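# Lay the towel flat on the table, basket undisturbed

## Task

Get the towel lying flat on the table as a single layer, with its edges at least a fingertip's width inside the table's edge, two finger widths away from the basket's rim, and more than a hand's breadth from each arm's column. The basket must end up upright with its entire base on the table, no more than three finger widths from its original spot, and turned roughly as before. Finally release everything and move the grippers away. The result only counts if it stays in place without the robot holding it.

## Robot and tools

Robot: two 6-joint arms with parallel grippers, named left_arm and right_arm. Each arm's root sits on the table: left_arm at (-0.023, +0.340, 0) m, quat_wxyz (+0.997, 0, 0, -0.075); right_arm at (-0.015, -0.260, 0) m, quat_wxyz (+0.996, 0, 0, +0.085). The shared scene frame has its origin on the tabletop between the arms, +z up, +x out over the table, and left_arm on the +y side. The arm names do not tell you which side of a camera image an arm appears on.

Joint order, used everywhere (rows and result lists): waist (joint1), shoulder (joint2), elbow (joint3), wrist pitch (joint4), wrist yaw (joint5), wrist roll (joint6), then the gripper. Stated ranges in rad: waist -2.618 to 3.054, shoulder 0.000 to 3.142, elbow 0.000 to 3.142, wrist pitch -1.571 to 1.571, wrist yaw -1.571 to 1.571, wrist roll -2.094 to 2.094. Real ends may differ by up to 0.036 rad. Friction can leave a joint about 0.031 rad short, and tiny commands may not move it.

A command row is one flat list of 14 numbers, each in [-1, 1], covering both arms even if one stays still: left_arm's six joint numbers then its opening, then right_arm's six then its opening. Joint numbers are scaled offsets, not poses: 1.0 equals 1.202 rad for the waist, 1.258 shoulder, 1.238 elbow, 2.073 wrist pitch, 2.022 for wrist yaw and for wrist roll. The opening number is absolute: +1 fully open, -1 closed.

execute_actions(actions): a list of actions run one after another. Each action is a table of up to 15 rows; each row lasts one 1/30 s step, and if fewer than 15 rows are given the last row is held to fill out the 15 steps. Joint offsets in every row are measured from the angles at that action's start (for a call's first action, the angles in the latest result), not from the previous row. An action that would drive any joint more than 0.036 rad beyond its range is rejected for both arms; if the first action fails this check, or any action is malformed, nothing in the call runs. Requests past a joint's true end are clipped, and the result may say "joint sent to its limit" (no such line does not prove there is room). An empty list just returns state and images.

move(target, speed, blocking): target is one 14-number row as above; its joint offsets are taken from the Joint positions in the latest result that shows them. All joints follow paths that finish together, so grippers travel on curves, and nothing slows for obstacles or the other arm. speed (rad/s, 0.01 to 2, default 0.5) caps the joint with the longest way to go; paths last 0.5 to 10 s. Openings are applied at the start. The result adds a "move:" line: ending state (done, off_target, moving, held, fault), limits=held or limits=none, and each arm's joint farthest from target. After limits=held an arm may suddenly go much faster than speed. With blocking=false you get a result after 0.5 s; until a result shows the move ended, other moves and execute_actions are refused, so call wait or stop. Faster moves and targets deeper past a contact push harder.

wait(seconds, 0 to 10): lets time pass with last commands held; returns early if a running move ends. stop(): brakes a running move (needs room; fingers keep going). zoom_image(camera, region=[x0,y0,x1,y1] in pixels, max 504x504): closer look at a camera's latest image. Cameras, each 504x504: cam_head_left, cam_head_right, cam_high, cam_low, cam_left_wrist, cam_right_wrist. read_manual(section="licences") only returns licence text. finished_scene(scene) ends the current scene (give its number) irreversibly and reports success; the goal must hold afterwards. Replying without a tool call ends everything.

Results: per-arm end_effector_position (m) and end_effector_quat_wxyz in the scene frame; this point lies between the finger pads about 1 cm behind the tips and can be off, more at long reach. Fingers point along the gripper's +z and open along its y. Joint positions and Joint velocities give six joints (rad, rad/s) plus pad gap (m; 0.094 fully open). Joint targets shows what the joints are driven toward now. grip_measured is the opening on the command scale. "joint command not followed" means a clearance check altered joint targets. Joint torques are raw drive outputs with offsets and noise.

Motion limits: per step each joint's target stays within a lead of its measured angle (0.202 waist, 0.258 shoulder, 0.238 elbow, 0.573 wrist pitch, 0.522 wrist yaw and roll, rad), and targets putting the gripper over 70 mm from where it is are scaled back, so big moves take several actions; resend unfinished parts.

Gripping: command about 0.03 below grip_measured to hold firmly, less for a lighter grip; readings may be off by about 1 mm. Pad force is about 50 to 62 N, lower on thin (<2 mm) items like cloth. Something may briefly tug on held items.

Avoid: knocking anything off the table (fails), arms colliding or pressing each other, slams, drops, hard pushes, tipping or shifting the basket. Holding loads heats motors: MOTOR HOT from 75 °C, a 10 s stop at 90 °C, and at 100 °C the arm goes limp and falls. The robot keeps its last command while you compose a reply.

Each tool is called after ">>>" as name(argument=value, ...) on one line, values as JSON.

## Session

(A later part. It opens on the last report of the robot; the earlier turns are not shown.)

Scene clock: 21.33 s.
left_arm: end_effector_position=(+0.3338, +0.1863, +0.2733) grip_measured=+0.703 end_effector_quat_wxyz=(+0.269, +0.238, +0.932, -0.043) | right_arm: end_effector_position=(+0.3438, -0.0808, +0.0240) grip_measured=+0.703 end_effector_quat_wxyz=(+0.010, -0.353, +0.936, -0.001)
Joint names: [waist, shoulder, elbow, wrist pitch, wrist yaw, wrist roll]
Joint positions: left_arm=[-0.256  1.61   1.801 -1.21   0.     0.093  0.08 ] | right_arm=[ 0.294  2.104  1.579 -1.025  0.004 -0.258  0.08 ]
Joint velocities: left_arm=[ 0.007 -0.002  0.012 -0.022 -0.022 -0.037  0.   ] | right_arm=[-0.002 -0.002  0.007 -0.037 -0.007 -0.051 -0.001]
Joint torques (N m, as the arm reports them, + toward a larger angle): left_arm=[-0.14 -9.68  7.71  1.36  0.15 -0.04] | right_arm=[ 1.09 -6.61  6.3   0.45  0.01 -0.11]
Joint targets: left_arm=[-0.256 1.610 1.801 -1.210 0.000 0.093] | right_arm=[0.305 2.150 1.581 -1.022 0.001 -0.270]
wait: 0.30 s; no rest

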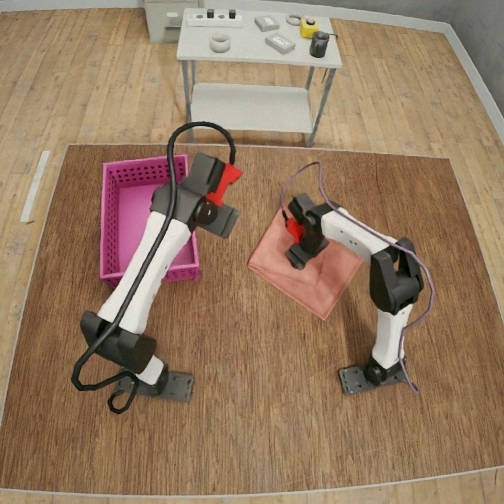

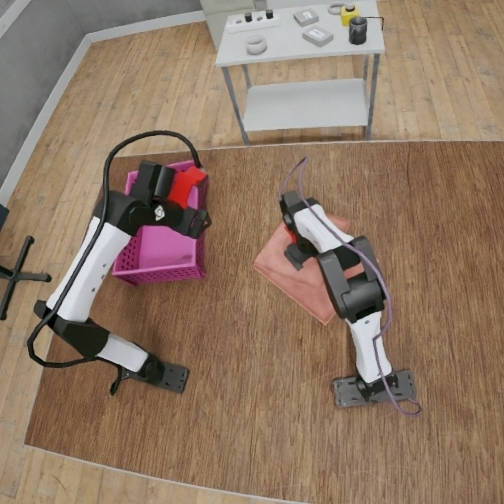

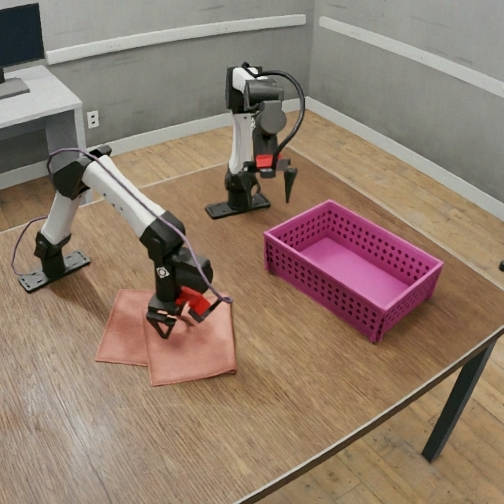

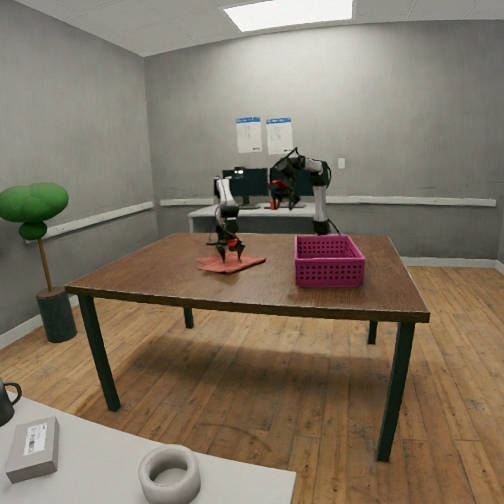

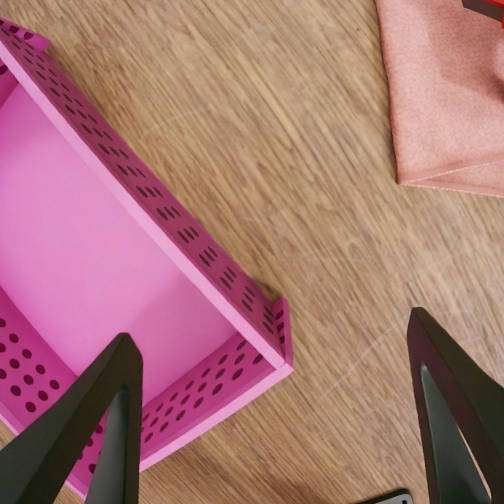

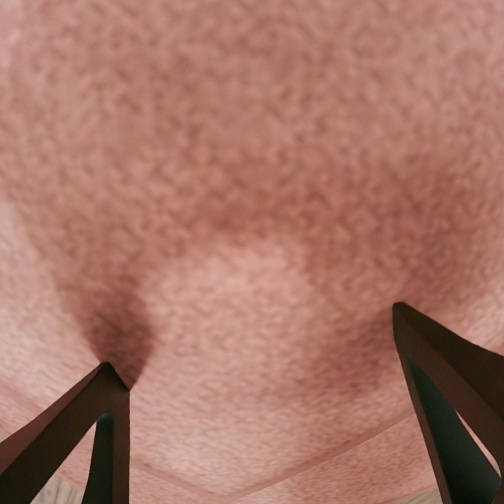

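>>> execute_actions(actions=[[[0,0,0,0,0,0,0.7,0.015,0.042,0.010,0,0,-0.014,0.7],[0,0,0,0,0,0,0.7,0.020,0.048,0.019,0,0,-0.022,0.7],[0,0,0,0,0,0,0.7,0.026,0.053,0.028,0,0,-0.030,0.7],[0,0,0,0,0,0,0.7,0.032,0.059,0.036,-0.001,0,-0.038,0.7],[0,0,0,0,0,0,0.7,0.037,0.064,0.045,-0.001,0,-0.046,0.7],[0,0,0,0,0,0,0.7,0.043,0.069,0.054,-0.001,0,-0.054,0.7],[0,0,0,0,0,0,0.7,0.048,0.075,0.063,-0.001,0,-0.062,0.7],[0,0,0,0,0,0,0.7,0.054,0.080,0.071,-0.002,0,-0.070,0.7],[0,0,0,0,0,0,0.7,0.060,0.086,0.080,-0.002,0,-0.078,0.7],[0,0,0,0,0,0,0.7,0.065,0.091,0.089,-0.002,0,-0.086,0.7],[0,0,0,0,0,0,0.7,0.071,0.096,0.098,-0.002,0,-0.094,0.7],[0,0,0,0,0,0,0.7,0.076,0.102,0.106,-0.003,0,-0.102,0.7],[0,0,0,0,0,0,0.7,0.082,0.107,0.115,-0.003,0,-0.110,0.7],[0,0,0,0,0,0,0.7,0.087,0.113,0.124,-0.003,0,-0.118,0.7],[0,0,0,0,0,0,0.7,0.093,0.118,0.133,-0.003,0,-0.125,0.7]]])

>>> wait(seconds=0.3)

Scene clock: 23.33 s.
left_arm: end_effector_position=(+0.3338, +0.1863, +0.2733) grip_measured=+0.703 end_effector_quat_wxyz=(+0.269, +0.238, +0.932, -0.043) | right_arm: end_effector_position=(+0.3533, -0.0355, +0.0249) grip_measured=+0.703 end_effector_quat_wxyz=(+0.024, -0.476, +0.879, -0.002)
Joint names: [waist, shoulder, elbow, wrist pitch, wrist yaw, wrist roll]
Joint positions: left_arm=[-0.256  1.61   1.801 -1.21   0.     0.093  0.08 ] | right_arm=[ 0.379  2.194  1.724 -1.053  0.007 -0.443  0.08 ]
Joint velocities: left_arm=[ 0.012  0.007 -0.012 -0.051 -0.022 -0.007  0.   ] | right_arm=[ 0.159  0.178  0.295  0.066 -0.081 -0.447 -0.   ]
Joint torques (N m, as the arm reports them, + toward a larger angle): left_arm=[-0.21 -9.68  7.69  1.35  0.13 -0.02] | right_arm=[ 1.46 -7.13  6.36  0.67 -0.01 -0.03]
Joint targets: left_arm=[-0.256 1.610 1.801 -1.210 0.000 0.093] | right_arm=[0.406 2.253 1.743 -1.031 0.004 -0.511]

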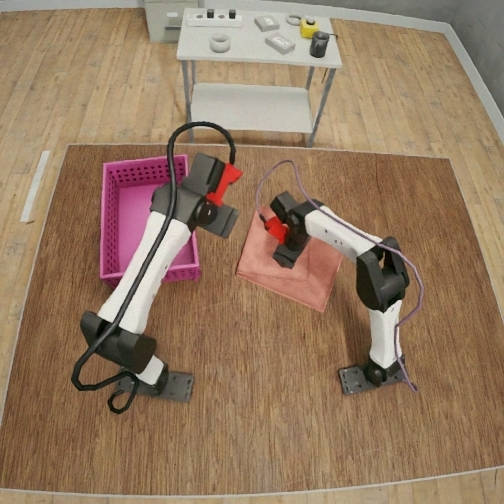

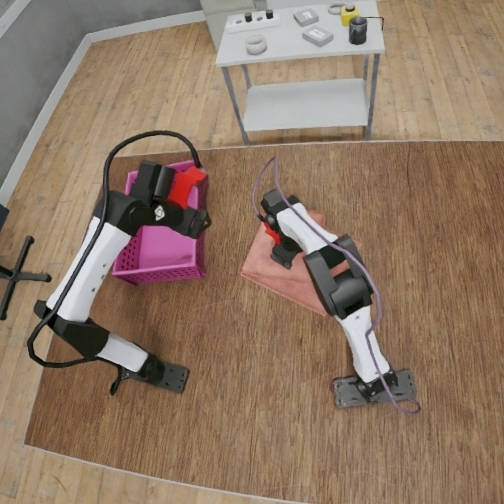

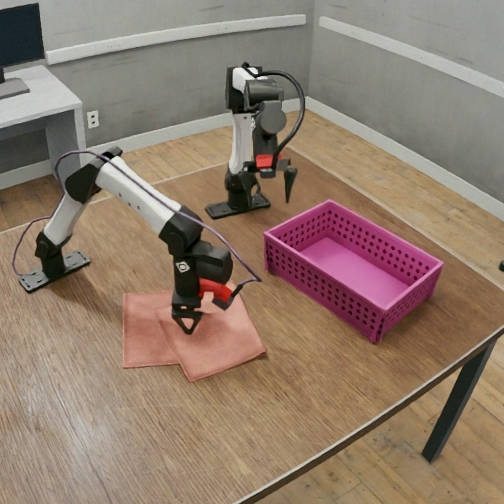

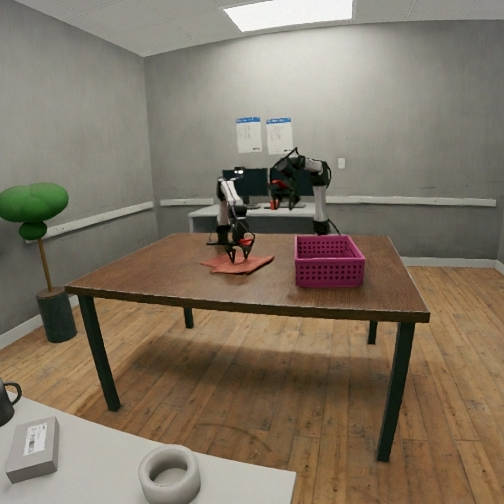

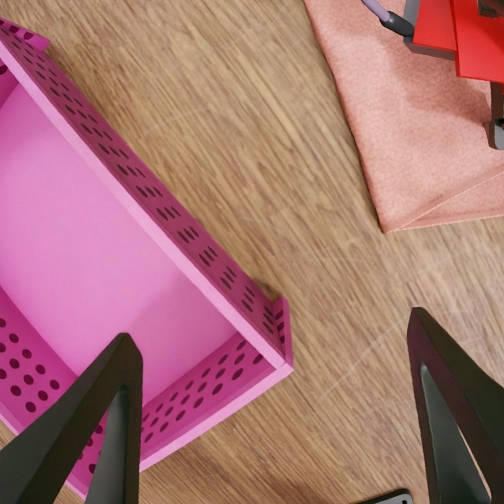

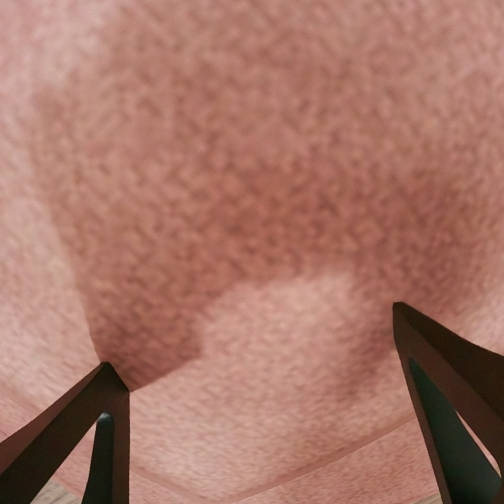

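Scene clock: 23.63 s.
left_arm: end_effector_position=(+0.3338, +0.1863, +0.2733) grip_measured=+0.703 end_effector_quat_wxyz=(+0.269, +0.238, +0.932, -0.043) | right_arm: end_effector_position=(+0.3537, -0.0274, +0.0253) grip_measured=+0.703 end_effector_quat_wxyz=(+0.028, -0.505, +0.863, -0.002)
Joint names: [waist, shoulder, elbow, wrist pitch, wrist yaw, wrist roll]
Joint positions: left_arm=[-0.256  1.61   1.801 -1.21   0.     0.093  0.08 ] | right_arm=[ 0.395  2.205  1.743 -1.053  0.007 -0.495  0.08 ]
Joint velocities: left_arm=[ 0.002 -0.012 -0.002  0.051 -0.11   0.022 -0.001] | right_arm=[-0.012  0.007  0.007 -0.022  0.022 -0.007 -0.001]
Joint torques (N m, as the arm reports them, + toward a larger angle): left_arm=[-0.18 -9.74  7.68  1.35  0.15 -0.02] | right_arm=[ 1.13 -7.32  6.33  0.67 -0.01 -0.13]
Joint targets: left_arm=[-0.256 1.610 1.801 -1.210 0.000 0.093] | right_arm=[0.406 2.253 1.743 -1.031 0.004 -0.510]
wait: 0.30 s; no rest

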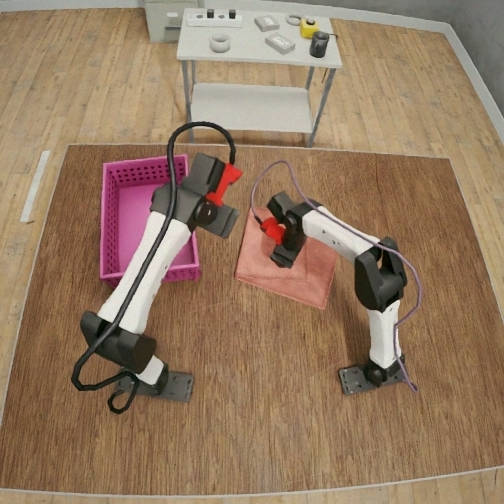

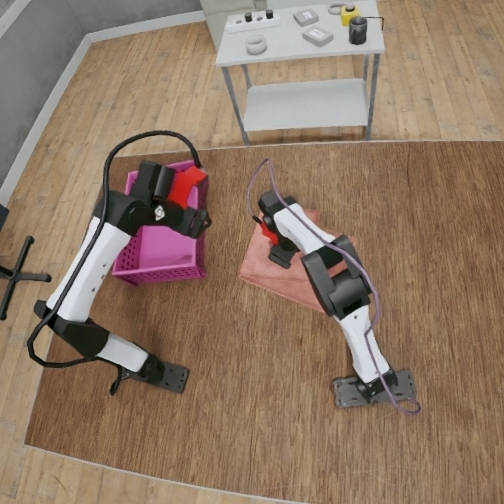

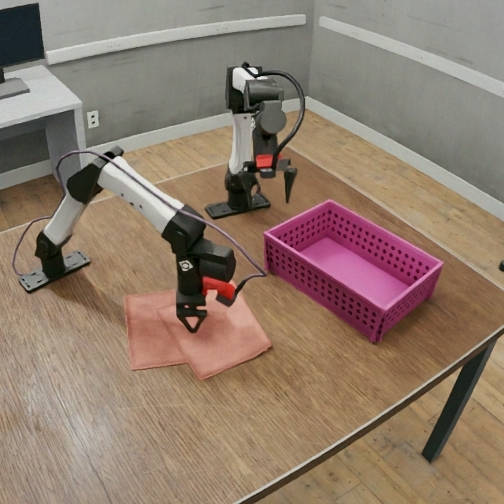

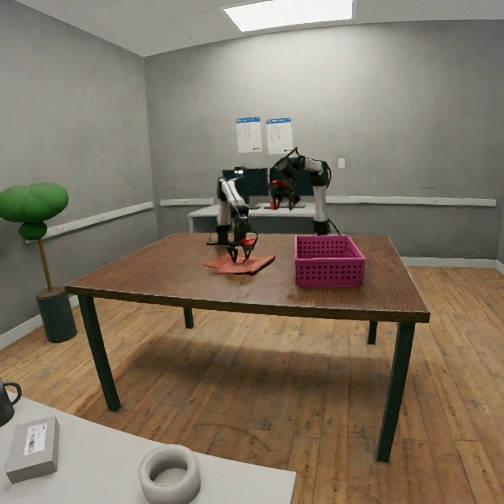

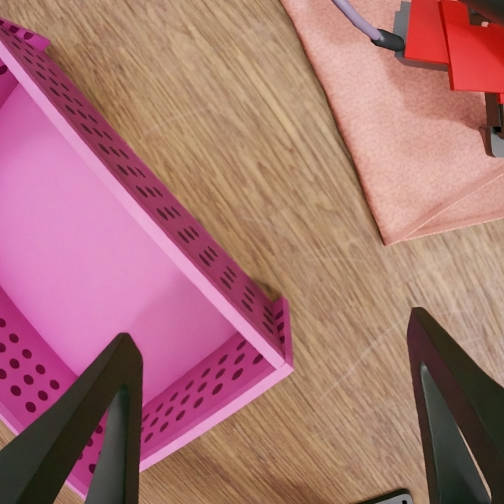

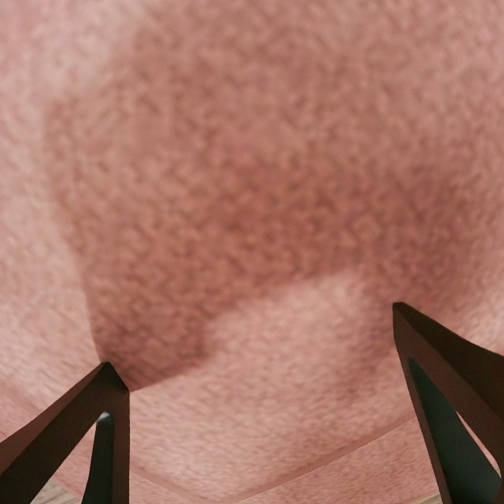

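>>> execute_actions(actions=[[[0,0,0,0,0,0,0.7,0.012,0.033,-0.008,0.011,0,-0.007,0.7],[0,0,0,0,0,0,0.7,0.015,0.028,-0.015,0.012,0,-0.007,0.7],[0,0,0,0,0,0,0.7,0.019,0.024,-0.023,0.013,0,-0.007,0.7],[0,0,0,0,0,0,0.7,0.022,0.019,-0.030,0.013,0,-0.007,0.7],[0,0,0,0,0,0,0.7,0.026,0.015,-0.038,0.014,0,-0.007,0.7],[0,0,0,0,0,0,0.7,0.029,0.010,-0.045,0.015,0,-0.007,0.7],[0,0,0,0,0,0,0.7,0.033,0.006,-0.053,0.016,0,-0.007,0.7],[0,0,0,0,0,0,0.7,0.036,0.001,-0.060,0.017,0,-0.007,0.7],[0,0,0,0,0,0,0.7,0.040,-0.004,-0.068,0.018,0,-0.007,0.7],[0,0,0,0,0,0,0.7,0.043,-0.008,-0.075,0.019,0,-0.007,0.7],[0,0,0,0,0,0,0.7,0.047,-0.013,-0.083,0.020,0,-0.007,0.7],[0,0,0,0,0,0,0.7,0.050,-0.017,-0.090,0.020,0,-0.007,0.7],[0,0,0,0,0,0,0.7,0.054,-0.022,-0.098,0.021,0,-0.007,0.7],[0,0,0,0,0,0,0.7,0.057,-0.027,-0.105,0.022,0,-0.007,0.7],[0,0,0,0,0,0,0.7,0.061,-0.032,-0.113,0.023,0,-0.007,0.7]],[[0,0,0,0,0,0,0.7,0.020,0.022,-0.022,0.004,0,-0.004,0.7],[0,0,0,0,0,0,0.7,0.023,0.018,-0.029,0.005,0,-0.004,0.7],[0,0,0,0,0,0,0.7,0.027,0.013,-0.037,0.006,0,-0.004,0.7],[0,0,0,0,0,0,0.7,0.030,0.009,-0.044,0.007,0,-0.004,0.7],[0,0,0,0,0,0,0.7,0.034,0.004,-0.052,0.008,0,-0.004,0.7],[0,0,0,0,0,0,0.7,0.037,0.000,-0.059,0.009,0,-0.004,0.7],[0,0,0,0,0,0,0.7,0.041,-0.005,-0.067,0.010,0,-0.004,0.7],[0,0,0,0,0,0,0.7,0.044,-0.010,-0.074,0.011,0,-0.004,0.7],[0,0,0,0,0,0,0.7,0.048,-0.014,-0.082,0.012,0,-0.004,0.7],[0,0,0,0,0,0,0.7,0.051,-0.019,-0.089,0.013,0,-0.004,0.7],[0,0,0,0,0,0,0.7,0.055,-0.023,-0.097,0.014,0,-0.004,0.7],[0,0,0,0,0,0,0.7,0.058,-0.028,-0.104,0.015,0,-0.004,0.7],[0,0,0,0,0,0,0.7,0.062,-0.032,-0.112,0.016,0,-0.004,0.7],[0,0,0,0,0,0,0.7,0.065,-0.037,-0.119,0.017,0,-0.004,0.7],[0,0,0,0,0,0,0.7,0.069,-0.042,-0.127,0.018,0,-0.004,0.7]]])

>>> wait(seconds=0.3)

Scene clock: 28.97 s.
left_arm: end_effector_position=(+0.3338, +0.1863, +0.2733) grip_measured=+0.703 end_effector_quat_wxyz=(+0.269, +0.238, +0.932, -0.043) | right_arm: end_effector_position=(+0.3074, -0.0059, +0.0249) grip_measured=+0.702 end_effector_quat_wxyz=(+0.037, -0.553, +0.832, -0.004)
Joint names: [waist, shoulder, elbow, wrist pitch, wrist yaw, wrist roll]
Joint positions: left_arm=[-0.256  1.61   1.801 -1.21   0.     0.093  0.08 ] | right_arm=[ 0.503  2.091  1.56  -0.967  0.015 -0.501  0.08 ]
Joint velocities: left_arm=[ 0.007 -0.007 -0.012 -0.022  0.037 -0.007  0.001] | right_arm=[ 0.105 -0.168 -0.247  0.11  -0.022 -0.037 -0.   ]
Joint torques (N m, as the arm reports them, + toward a larger angle): left_arm=[-0.18 -9.77  7.68  1.35  0.13 -0.02] | right_arm=[ 1.42 -8.31  3.04  0.39 -0.03 -0.1 ]
Joint targets: left_arm=[-0.256 1.610 1.801 -1.210 0.000 0.093] | right_arm=[0.527 2.101 1.503 -0.972 0.012 -0.509]

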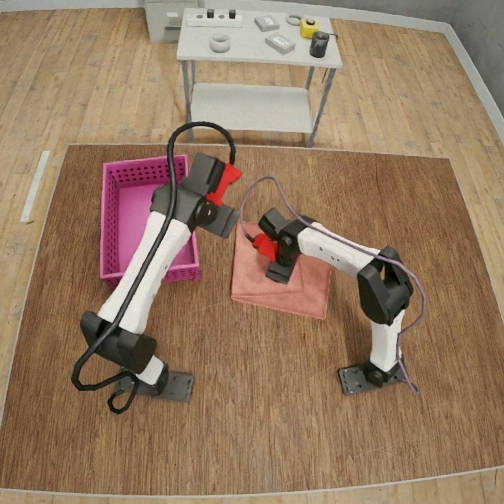

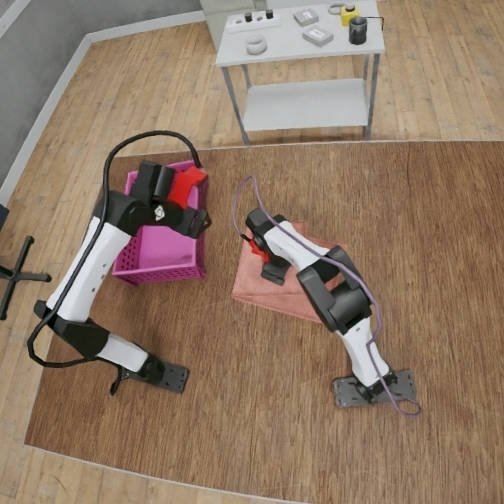

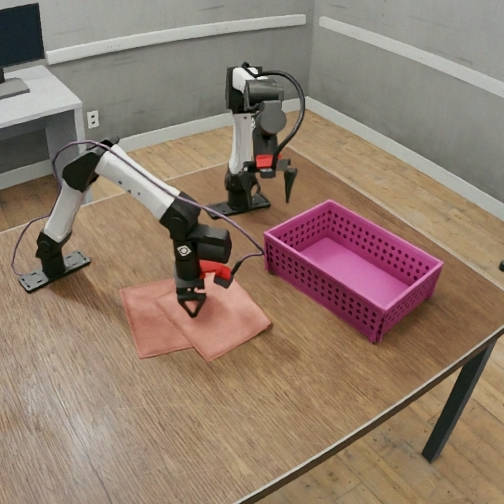

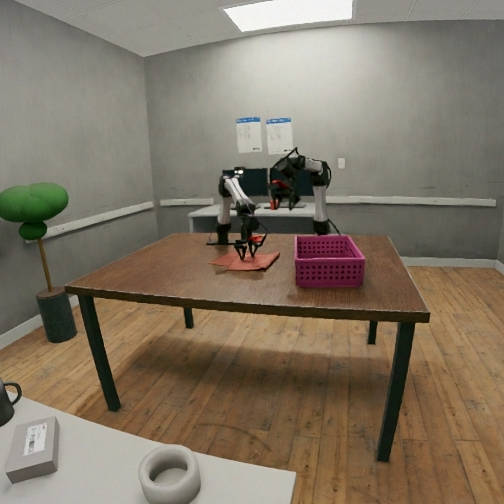

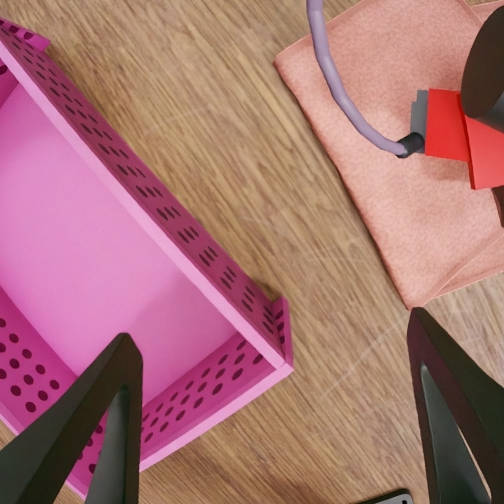

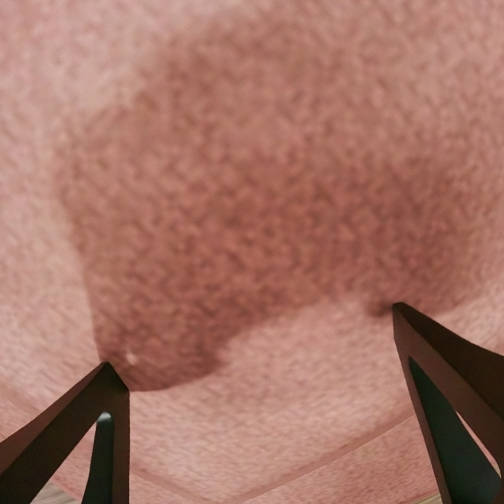

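Scene clock: 29.27 s.
left_arm: end_effector_position=(+0.3338, +0.1863, +0.2733) grip_measured=+0.703 end_effector_quat_wxyz=(+0.269, +0.238, +0.932, -0.043) | right_arm: end_effector_position=(+0.3021, -0.0047, +0.0247) grip_measured=+0.702 end_effector_quat_wxyz=(+0.035, -0.557, +0.829, -0.004)
Joint names: [waist, shoulder, elbow, wrist pitch, wrist yaw, wrist roll]
Joint positions: left_arm=[-0.256  1.61   1.801 -1.21   0.     0.093  0.08 ] | right_arm=[ 0.513  2.082  1.545 -0.965  0.015 -0.501  0.08 ]
Joint velocities: left_arm=[ 0.012  0.002  0.017 -0.095  0.066  0.051  0.   ] | right_arm=[-0.012  0.002  0.002  0.007 -0.022  0.066 -0.001]
Joint torques (N m, as the arm reports them, + toward a larger angle): left_arm=[-0.17 -9.72  7.6   1.35  0.13 -0.01] | right_arm=[ 1.29 -8.32  2.98  0.47 -0.03 -0.1 ]
Joint targets: left_arm=[-0.256 1.610 1.801 -1.210 0.000 0.093] | right_arm=[0.527 2.101 1.503 -0.971 0.012 -0.509]
wait: 0.30 s; at rest by 0.27 s

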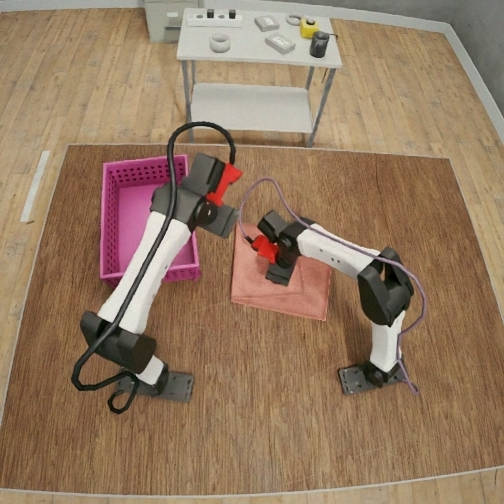

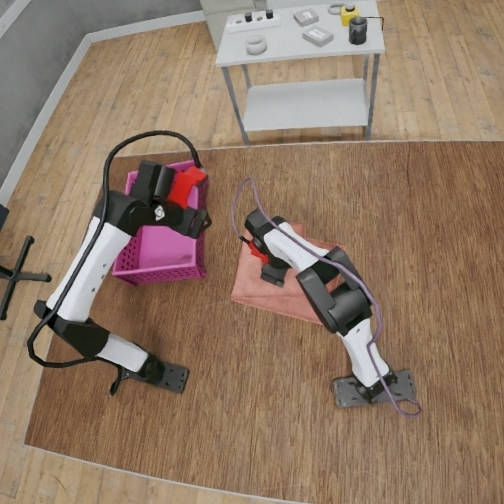

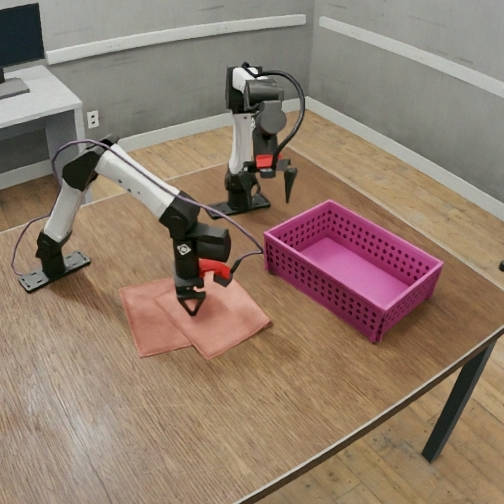

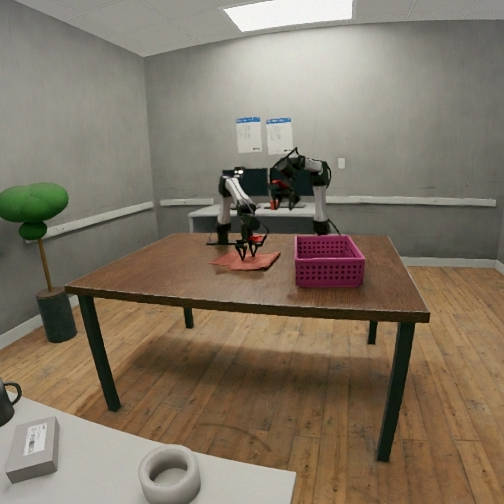

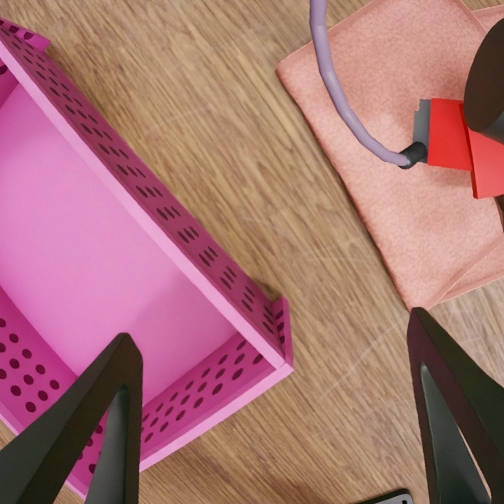

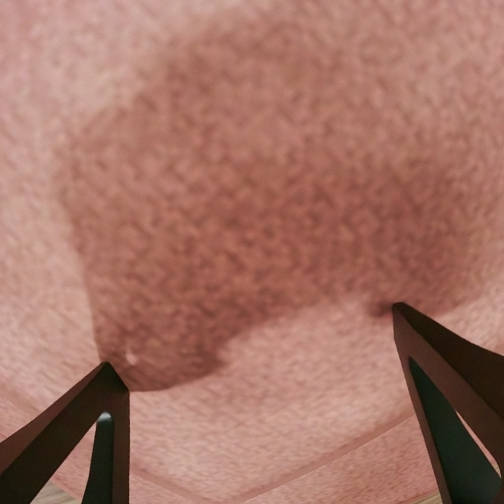

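>>> execute_actions(actions=[[[0,0,0,0,0,-0.02,0.7,0,-0.005,-0.01,0,0,0,0.7],[0,0,0,0,0,-0.04,0.7,0,-0.012,-0.005,0,0,0,0.7],[0,0,0,0,0,-0.06,0.7,0,-0.020,0,-0.003,0,0,0.7],[0,0,0,0,0,-0.09,0.7,0,-0.028,0,-0.006,0,0,0.7],[0,0,0,0,0,-0.12,0.7,0,-0.036,0,-0.010,0,0,0.7],[0,0,0,0,0,-0.15,0.7,0,-0.044,0,-0.014,0,0,0.7],[0,0,0,0,0,-0.18,0.7,0,-0.052,0,-0.018,0,0,0.7],[0,0,0,0,0,-0.21,0.7,0,-0.060,0,-0.022,0,0.01,0.7],[0,0,0,0,0,-0.24,0.7,-0.005,-0.068,-0.003,-0.026,0,0.03,0.7],[0,0,0,0,0,-0.27,0.7,-0.01,-0.076,-0.006,-0.030,0,0.06,0.7],[0,0,0,0,0,-0.30,0.7,-0.015,-0.084,-0.012,-0.033,0,0.09,0.7],[0,0,0,0,0,-0.33,0.7,-0.022,-0.092,-0.020,-0.036,0,0.12,0.7],[0,0,0,0,0,-0.36,0.7,-0.030,-0.100,-0.030,-0.039,0,0.15,0.7],[0,0,0,0,0,-0.39,0.7,-0.038,-0.108,-0.040,-0.042,0,0.18,0.7],[0,0,0,0,0,-0.42,0.7,-0.046,-0.116,-0.050,-0.045,0,0.21,0.7]]])

Scene clock: 31.70 s.
left_arm: end_effector_position=(+0.3338, +0.1863, +0.2733) grip_measured=+0.703 end_effector_quat_wxyz=(+0.244, -0.049, +0.961, -0.120) | right_arm: end_effector_position=(+0.3010, -0.0176, +0.0648) grip_measured=+0.702 end_effector_quat_wxyz=(+0.063, -0.453, +0.889, +0.004)
Joint names: [waist, shoulder, elbow, wrist pitch, wrist yaw, wrist roll]
Joint positions: left_arm=[-0.256  1.61   1.801 -1.21   0.    -0.508  0.08 ] | right_arm=[ 0.49   1.961  1.525 -1.01   0.015 -0.283  0.08 ]
Joint velocities: left_arm=[-0.017  0.017 -0.002  0.037 -0.066 -1.663 -0.   ] | right_arm=[-0.276 -0.344 -0.3   -0.227 -0.095  1.326 -0.002]
Joint torques (N m, as the arm reports them, + toward a larger angle): left_arm=[-0.06 -9.66  7.73  1.31  0.11 -0.09] | right_arm=[-1.08 -9.07  4.65  0.4   0.01  0.07]
Joint targets: left_arm=[-0.256 1.610 1.801 -1.210 0.000 -0.756] | right_arm=[0.458 1.936 1.483 -1.058 0.015 -0.076]

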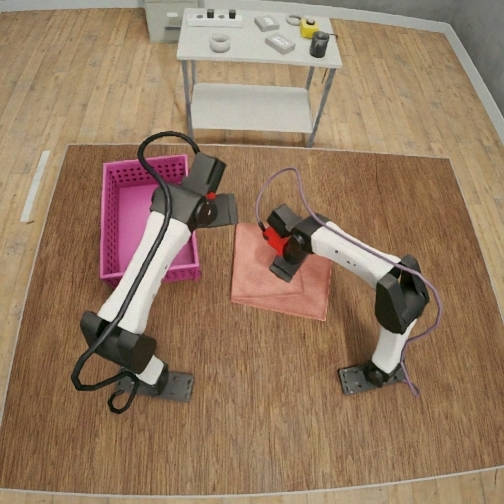

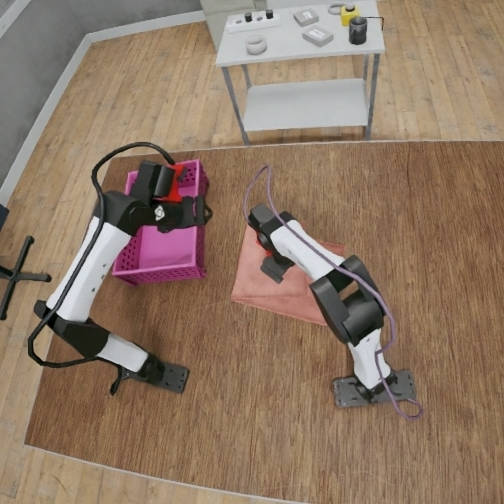

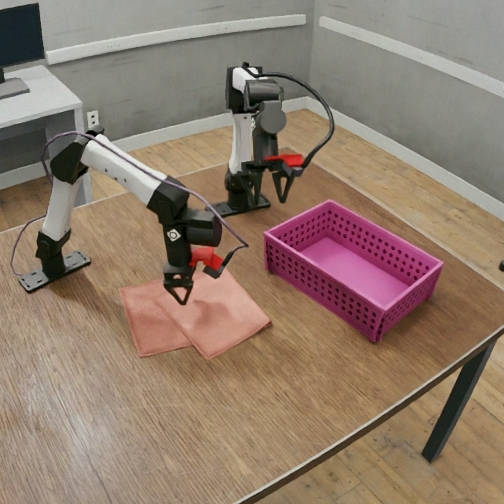

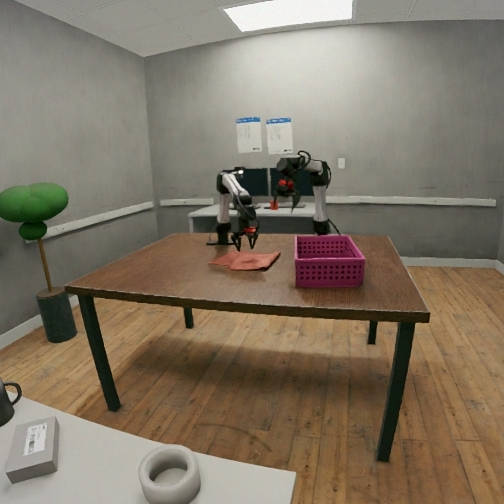

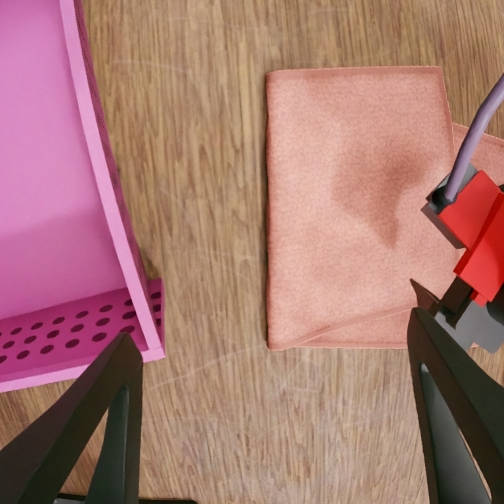

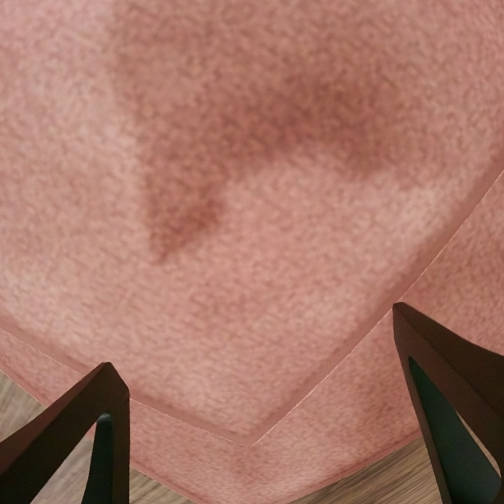

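>>> move(target=[0,0,0,0,0,-0.762,0.7,-0.190,-0.187,-0.229,-0.042,-0.007,1.0,0.7], speed=1.8)

Scene clock: 34.30 s.
left_arm: end_effector_position=(+0.3338, +0.1863, +0.2733) grip_measured=+0.702 end_effector_quat_wxyz=(-0.093, +0.701, -0.659, +0.256) | right_arm: end_effector_position=(+0.2666, -0.1280, +0.0675) grip_measured=+0.703 end_effector_quat_wxyz=(+0.004, +0.600, +0.800, +0.001)
Joint names: [waist, shoulder, elbow, wrist pitch, wrist yaw, wrist roll]
Joint positions: left_arm=[-0.256  1.61   1.801 -1.21   0.    -2.038  0.08 ] | right_arm=[ 0.271  1.741  1.26  -1.083  0.007  1.729  0.08 ]
Joint velocities: left_arm=[-0.012 -0.002  0.012 -0.051 -0.037 -0.037  0.   ] | right_arm=[-0.007  0.027  0.007 -0.037 -0.037 -0.007  0.   ]
Joint torques (N m, as the arm reports them, + toward a larger angle): left_arm=[-0.16 -9.64  7.64  1.26  0.05 -0.05] | right_arm=[-0.61 -7.81  4.69  0.15  0.03  0.12]
Joint targets: left_arm=[-0.256 1.610 1.801 -1.210 0.000 -2.048] | right_arm=[0.262 1.725 1.242 -1.098 0.001 1.739]
move: done; limits=none; left_arm: farthest joint: the wrist roll, 0.011 radians from its target (1.315 radians at the start); right_arm: farthest joint: the elbow, 0.018 radians from its target (0.258 radians at the start)

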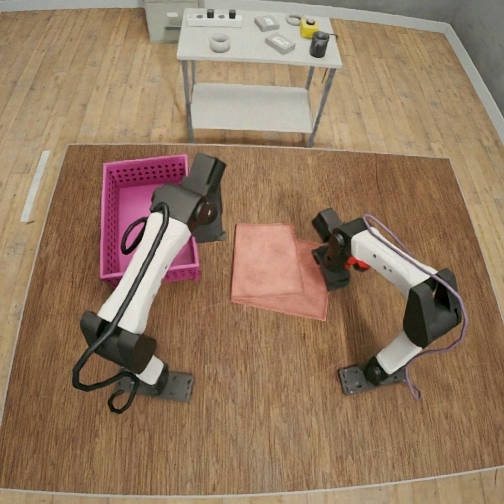

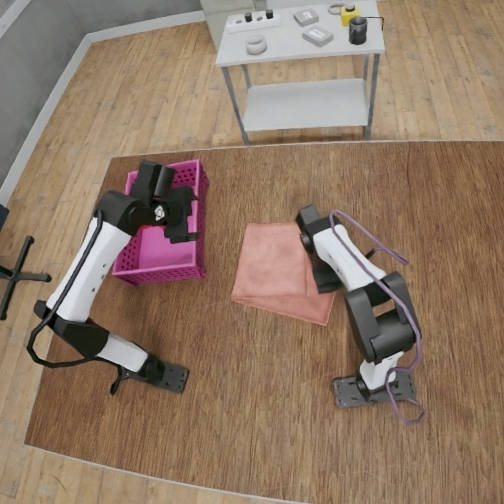

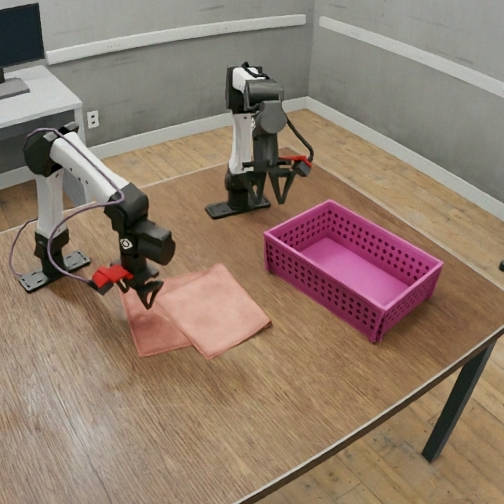

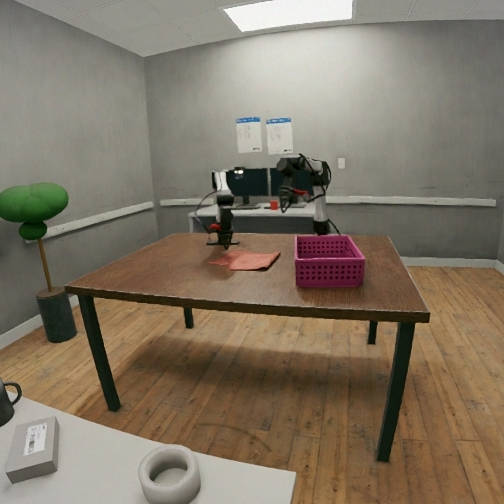

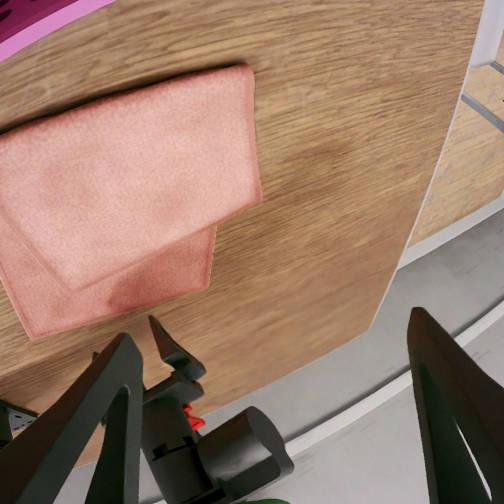

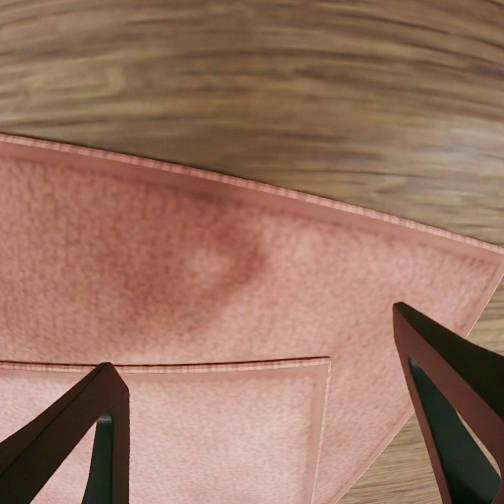

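>>> zoom_image(camera="cam_head_left", region=[200, 190, 400, 340])

Region (200, 190, 400, 340) of cam_head_left's 504x504 image, scaled by 2.520, with more detail than that image has; it fills the top 378 rows of this view, and the rest is white.

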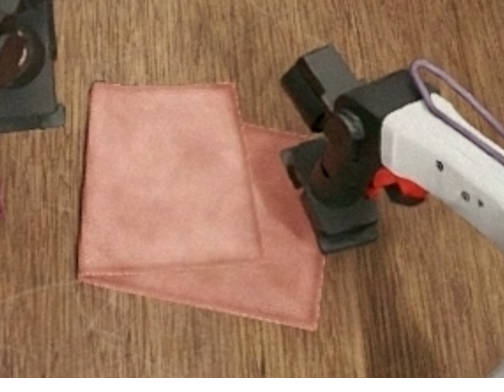

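>>> move(target=[-0.250,0.633,0.32,-0.069,0,0,0.7,0,0.041,-0.09,0.074,0,0.163,0.7], speed=0.8)

Scene clock: 46.67 s.
left_arm: end_effector_position=(+0.3357, +0.0336, +0.0514) grip_measured=+0.703 end_effector_quat_wxyz=(+0.002, -0.618, +0.786, -0.009) | right_arm: end_effector_position=(+0.2683, -0.1272, +0.0347) grip_measured=+0.703 end_effector_quat_wxyz=(+0.006, +0.720, +0.694, +0.007)
Joint names: [waist, shoulder, elbow, wrist pitch, wrist yaw, wrist roll]
Joint positions: left_arm=[-0.556  2.4    2.182 -1.333  0.    -2.038  0.08 ] | right_arm=[ 0.271  1.776  1.165 -0.943  0.007  2.048  0.08 ]
Joint velocities: left_arm=[ 0.022 -0.007  0.007 -0.007  0.007  0.007  0.001] | right_arm=[-0.002  0.007 -0.027  0.007 -0.007  0.007 -0.001]
Joint torques (N m, as the arm reports them, + toward a larger angle): left_arm=[ -0.18 -17.05   8.41   0.05   0.05  -0.03] | right_arm=[ 0.17 -5.67  4.55  0.38  0.08  0.12]
Joint targets: left_arm=[-0.556 2.407 2.197 -1.353 0.000 -2.038] | right_arm=[0.271 1.793 1.148 -0.929 0.007 2.058]
move: done; limits=none; left_arm: farthest joint: the wrist pitch, 0.020 radians from its target (0.143 radians at the start); right_arm: farthest joint: the elbow, 0.017 radians from its target (0.111 radians at the start)

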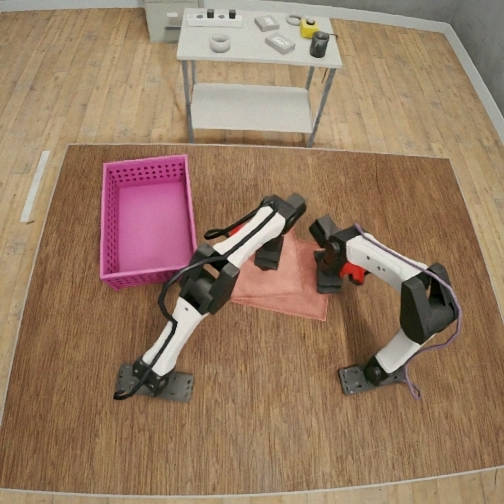

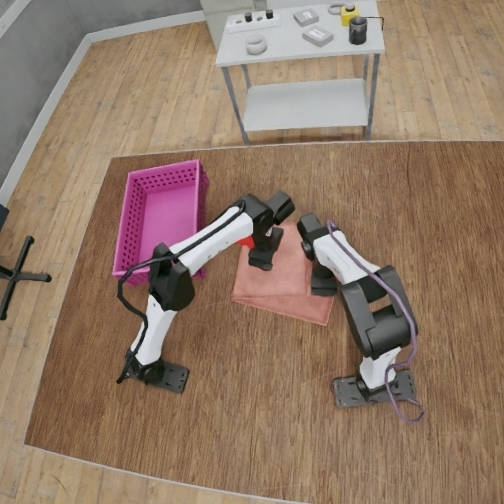

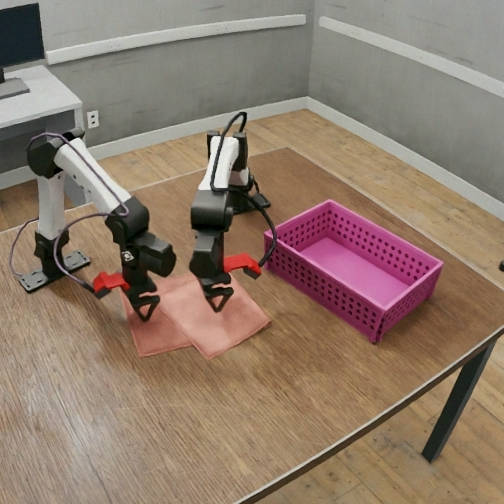

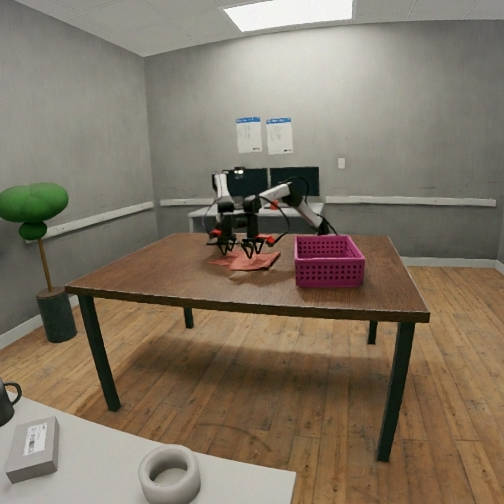

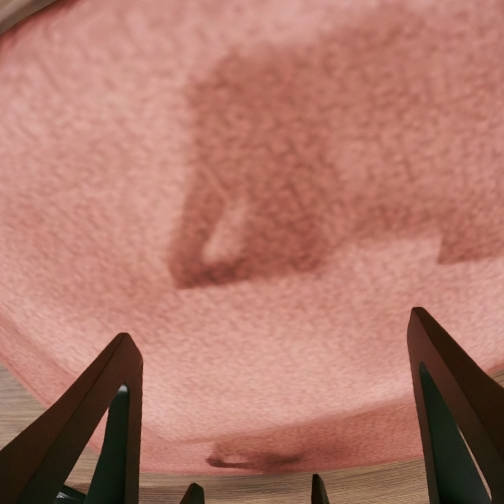

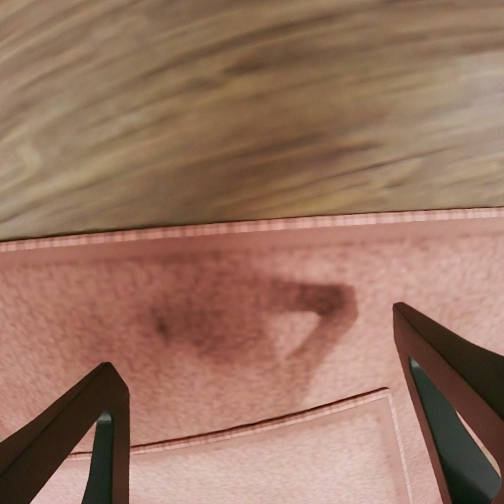

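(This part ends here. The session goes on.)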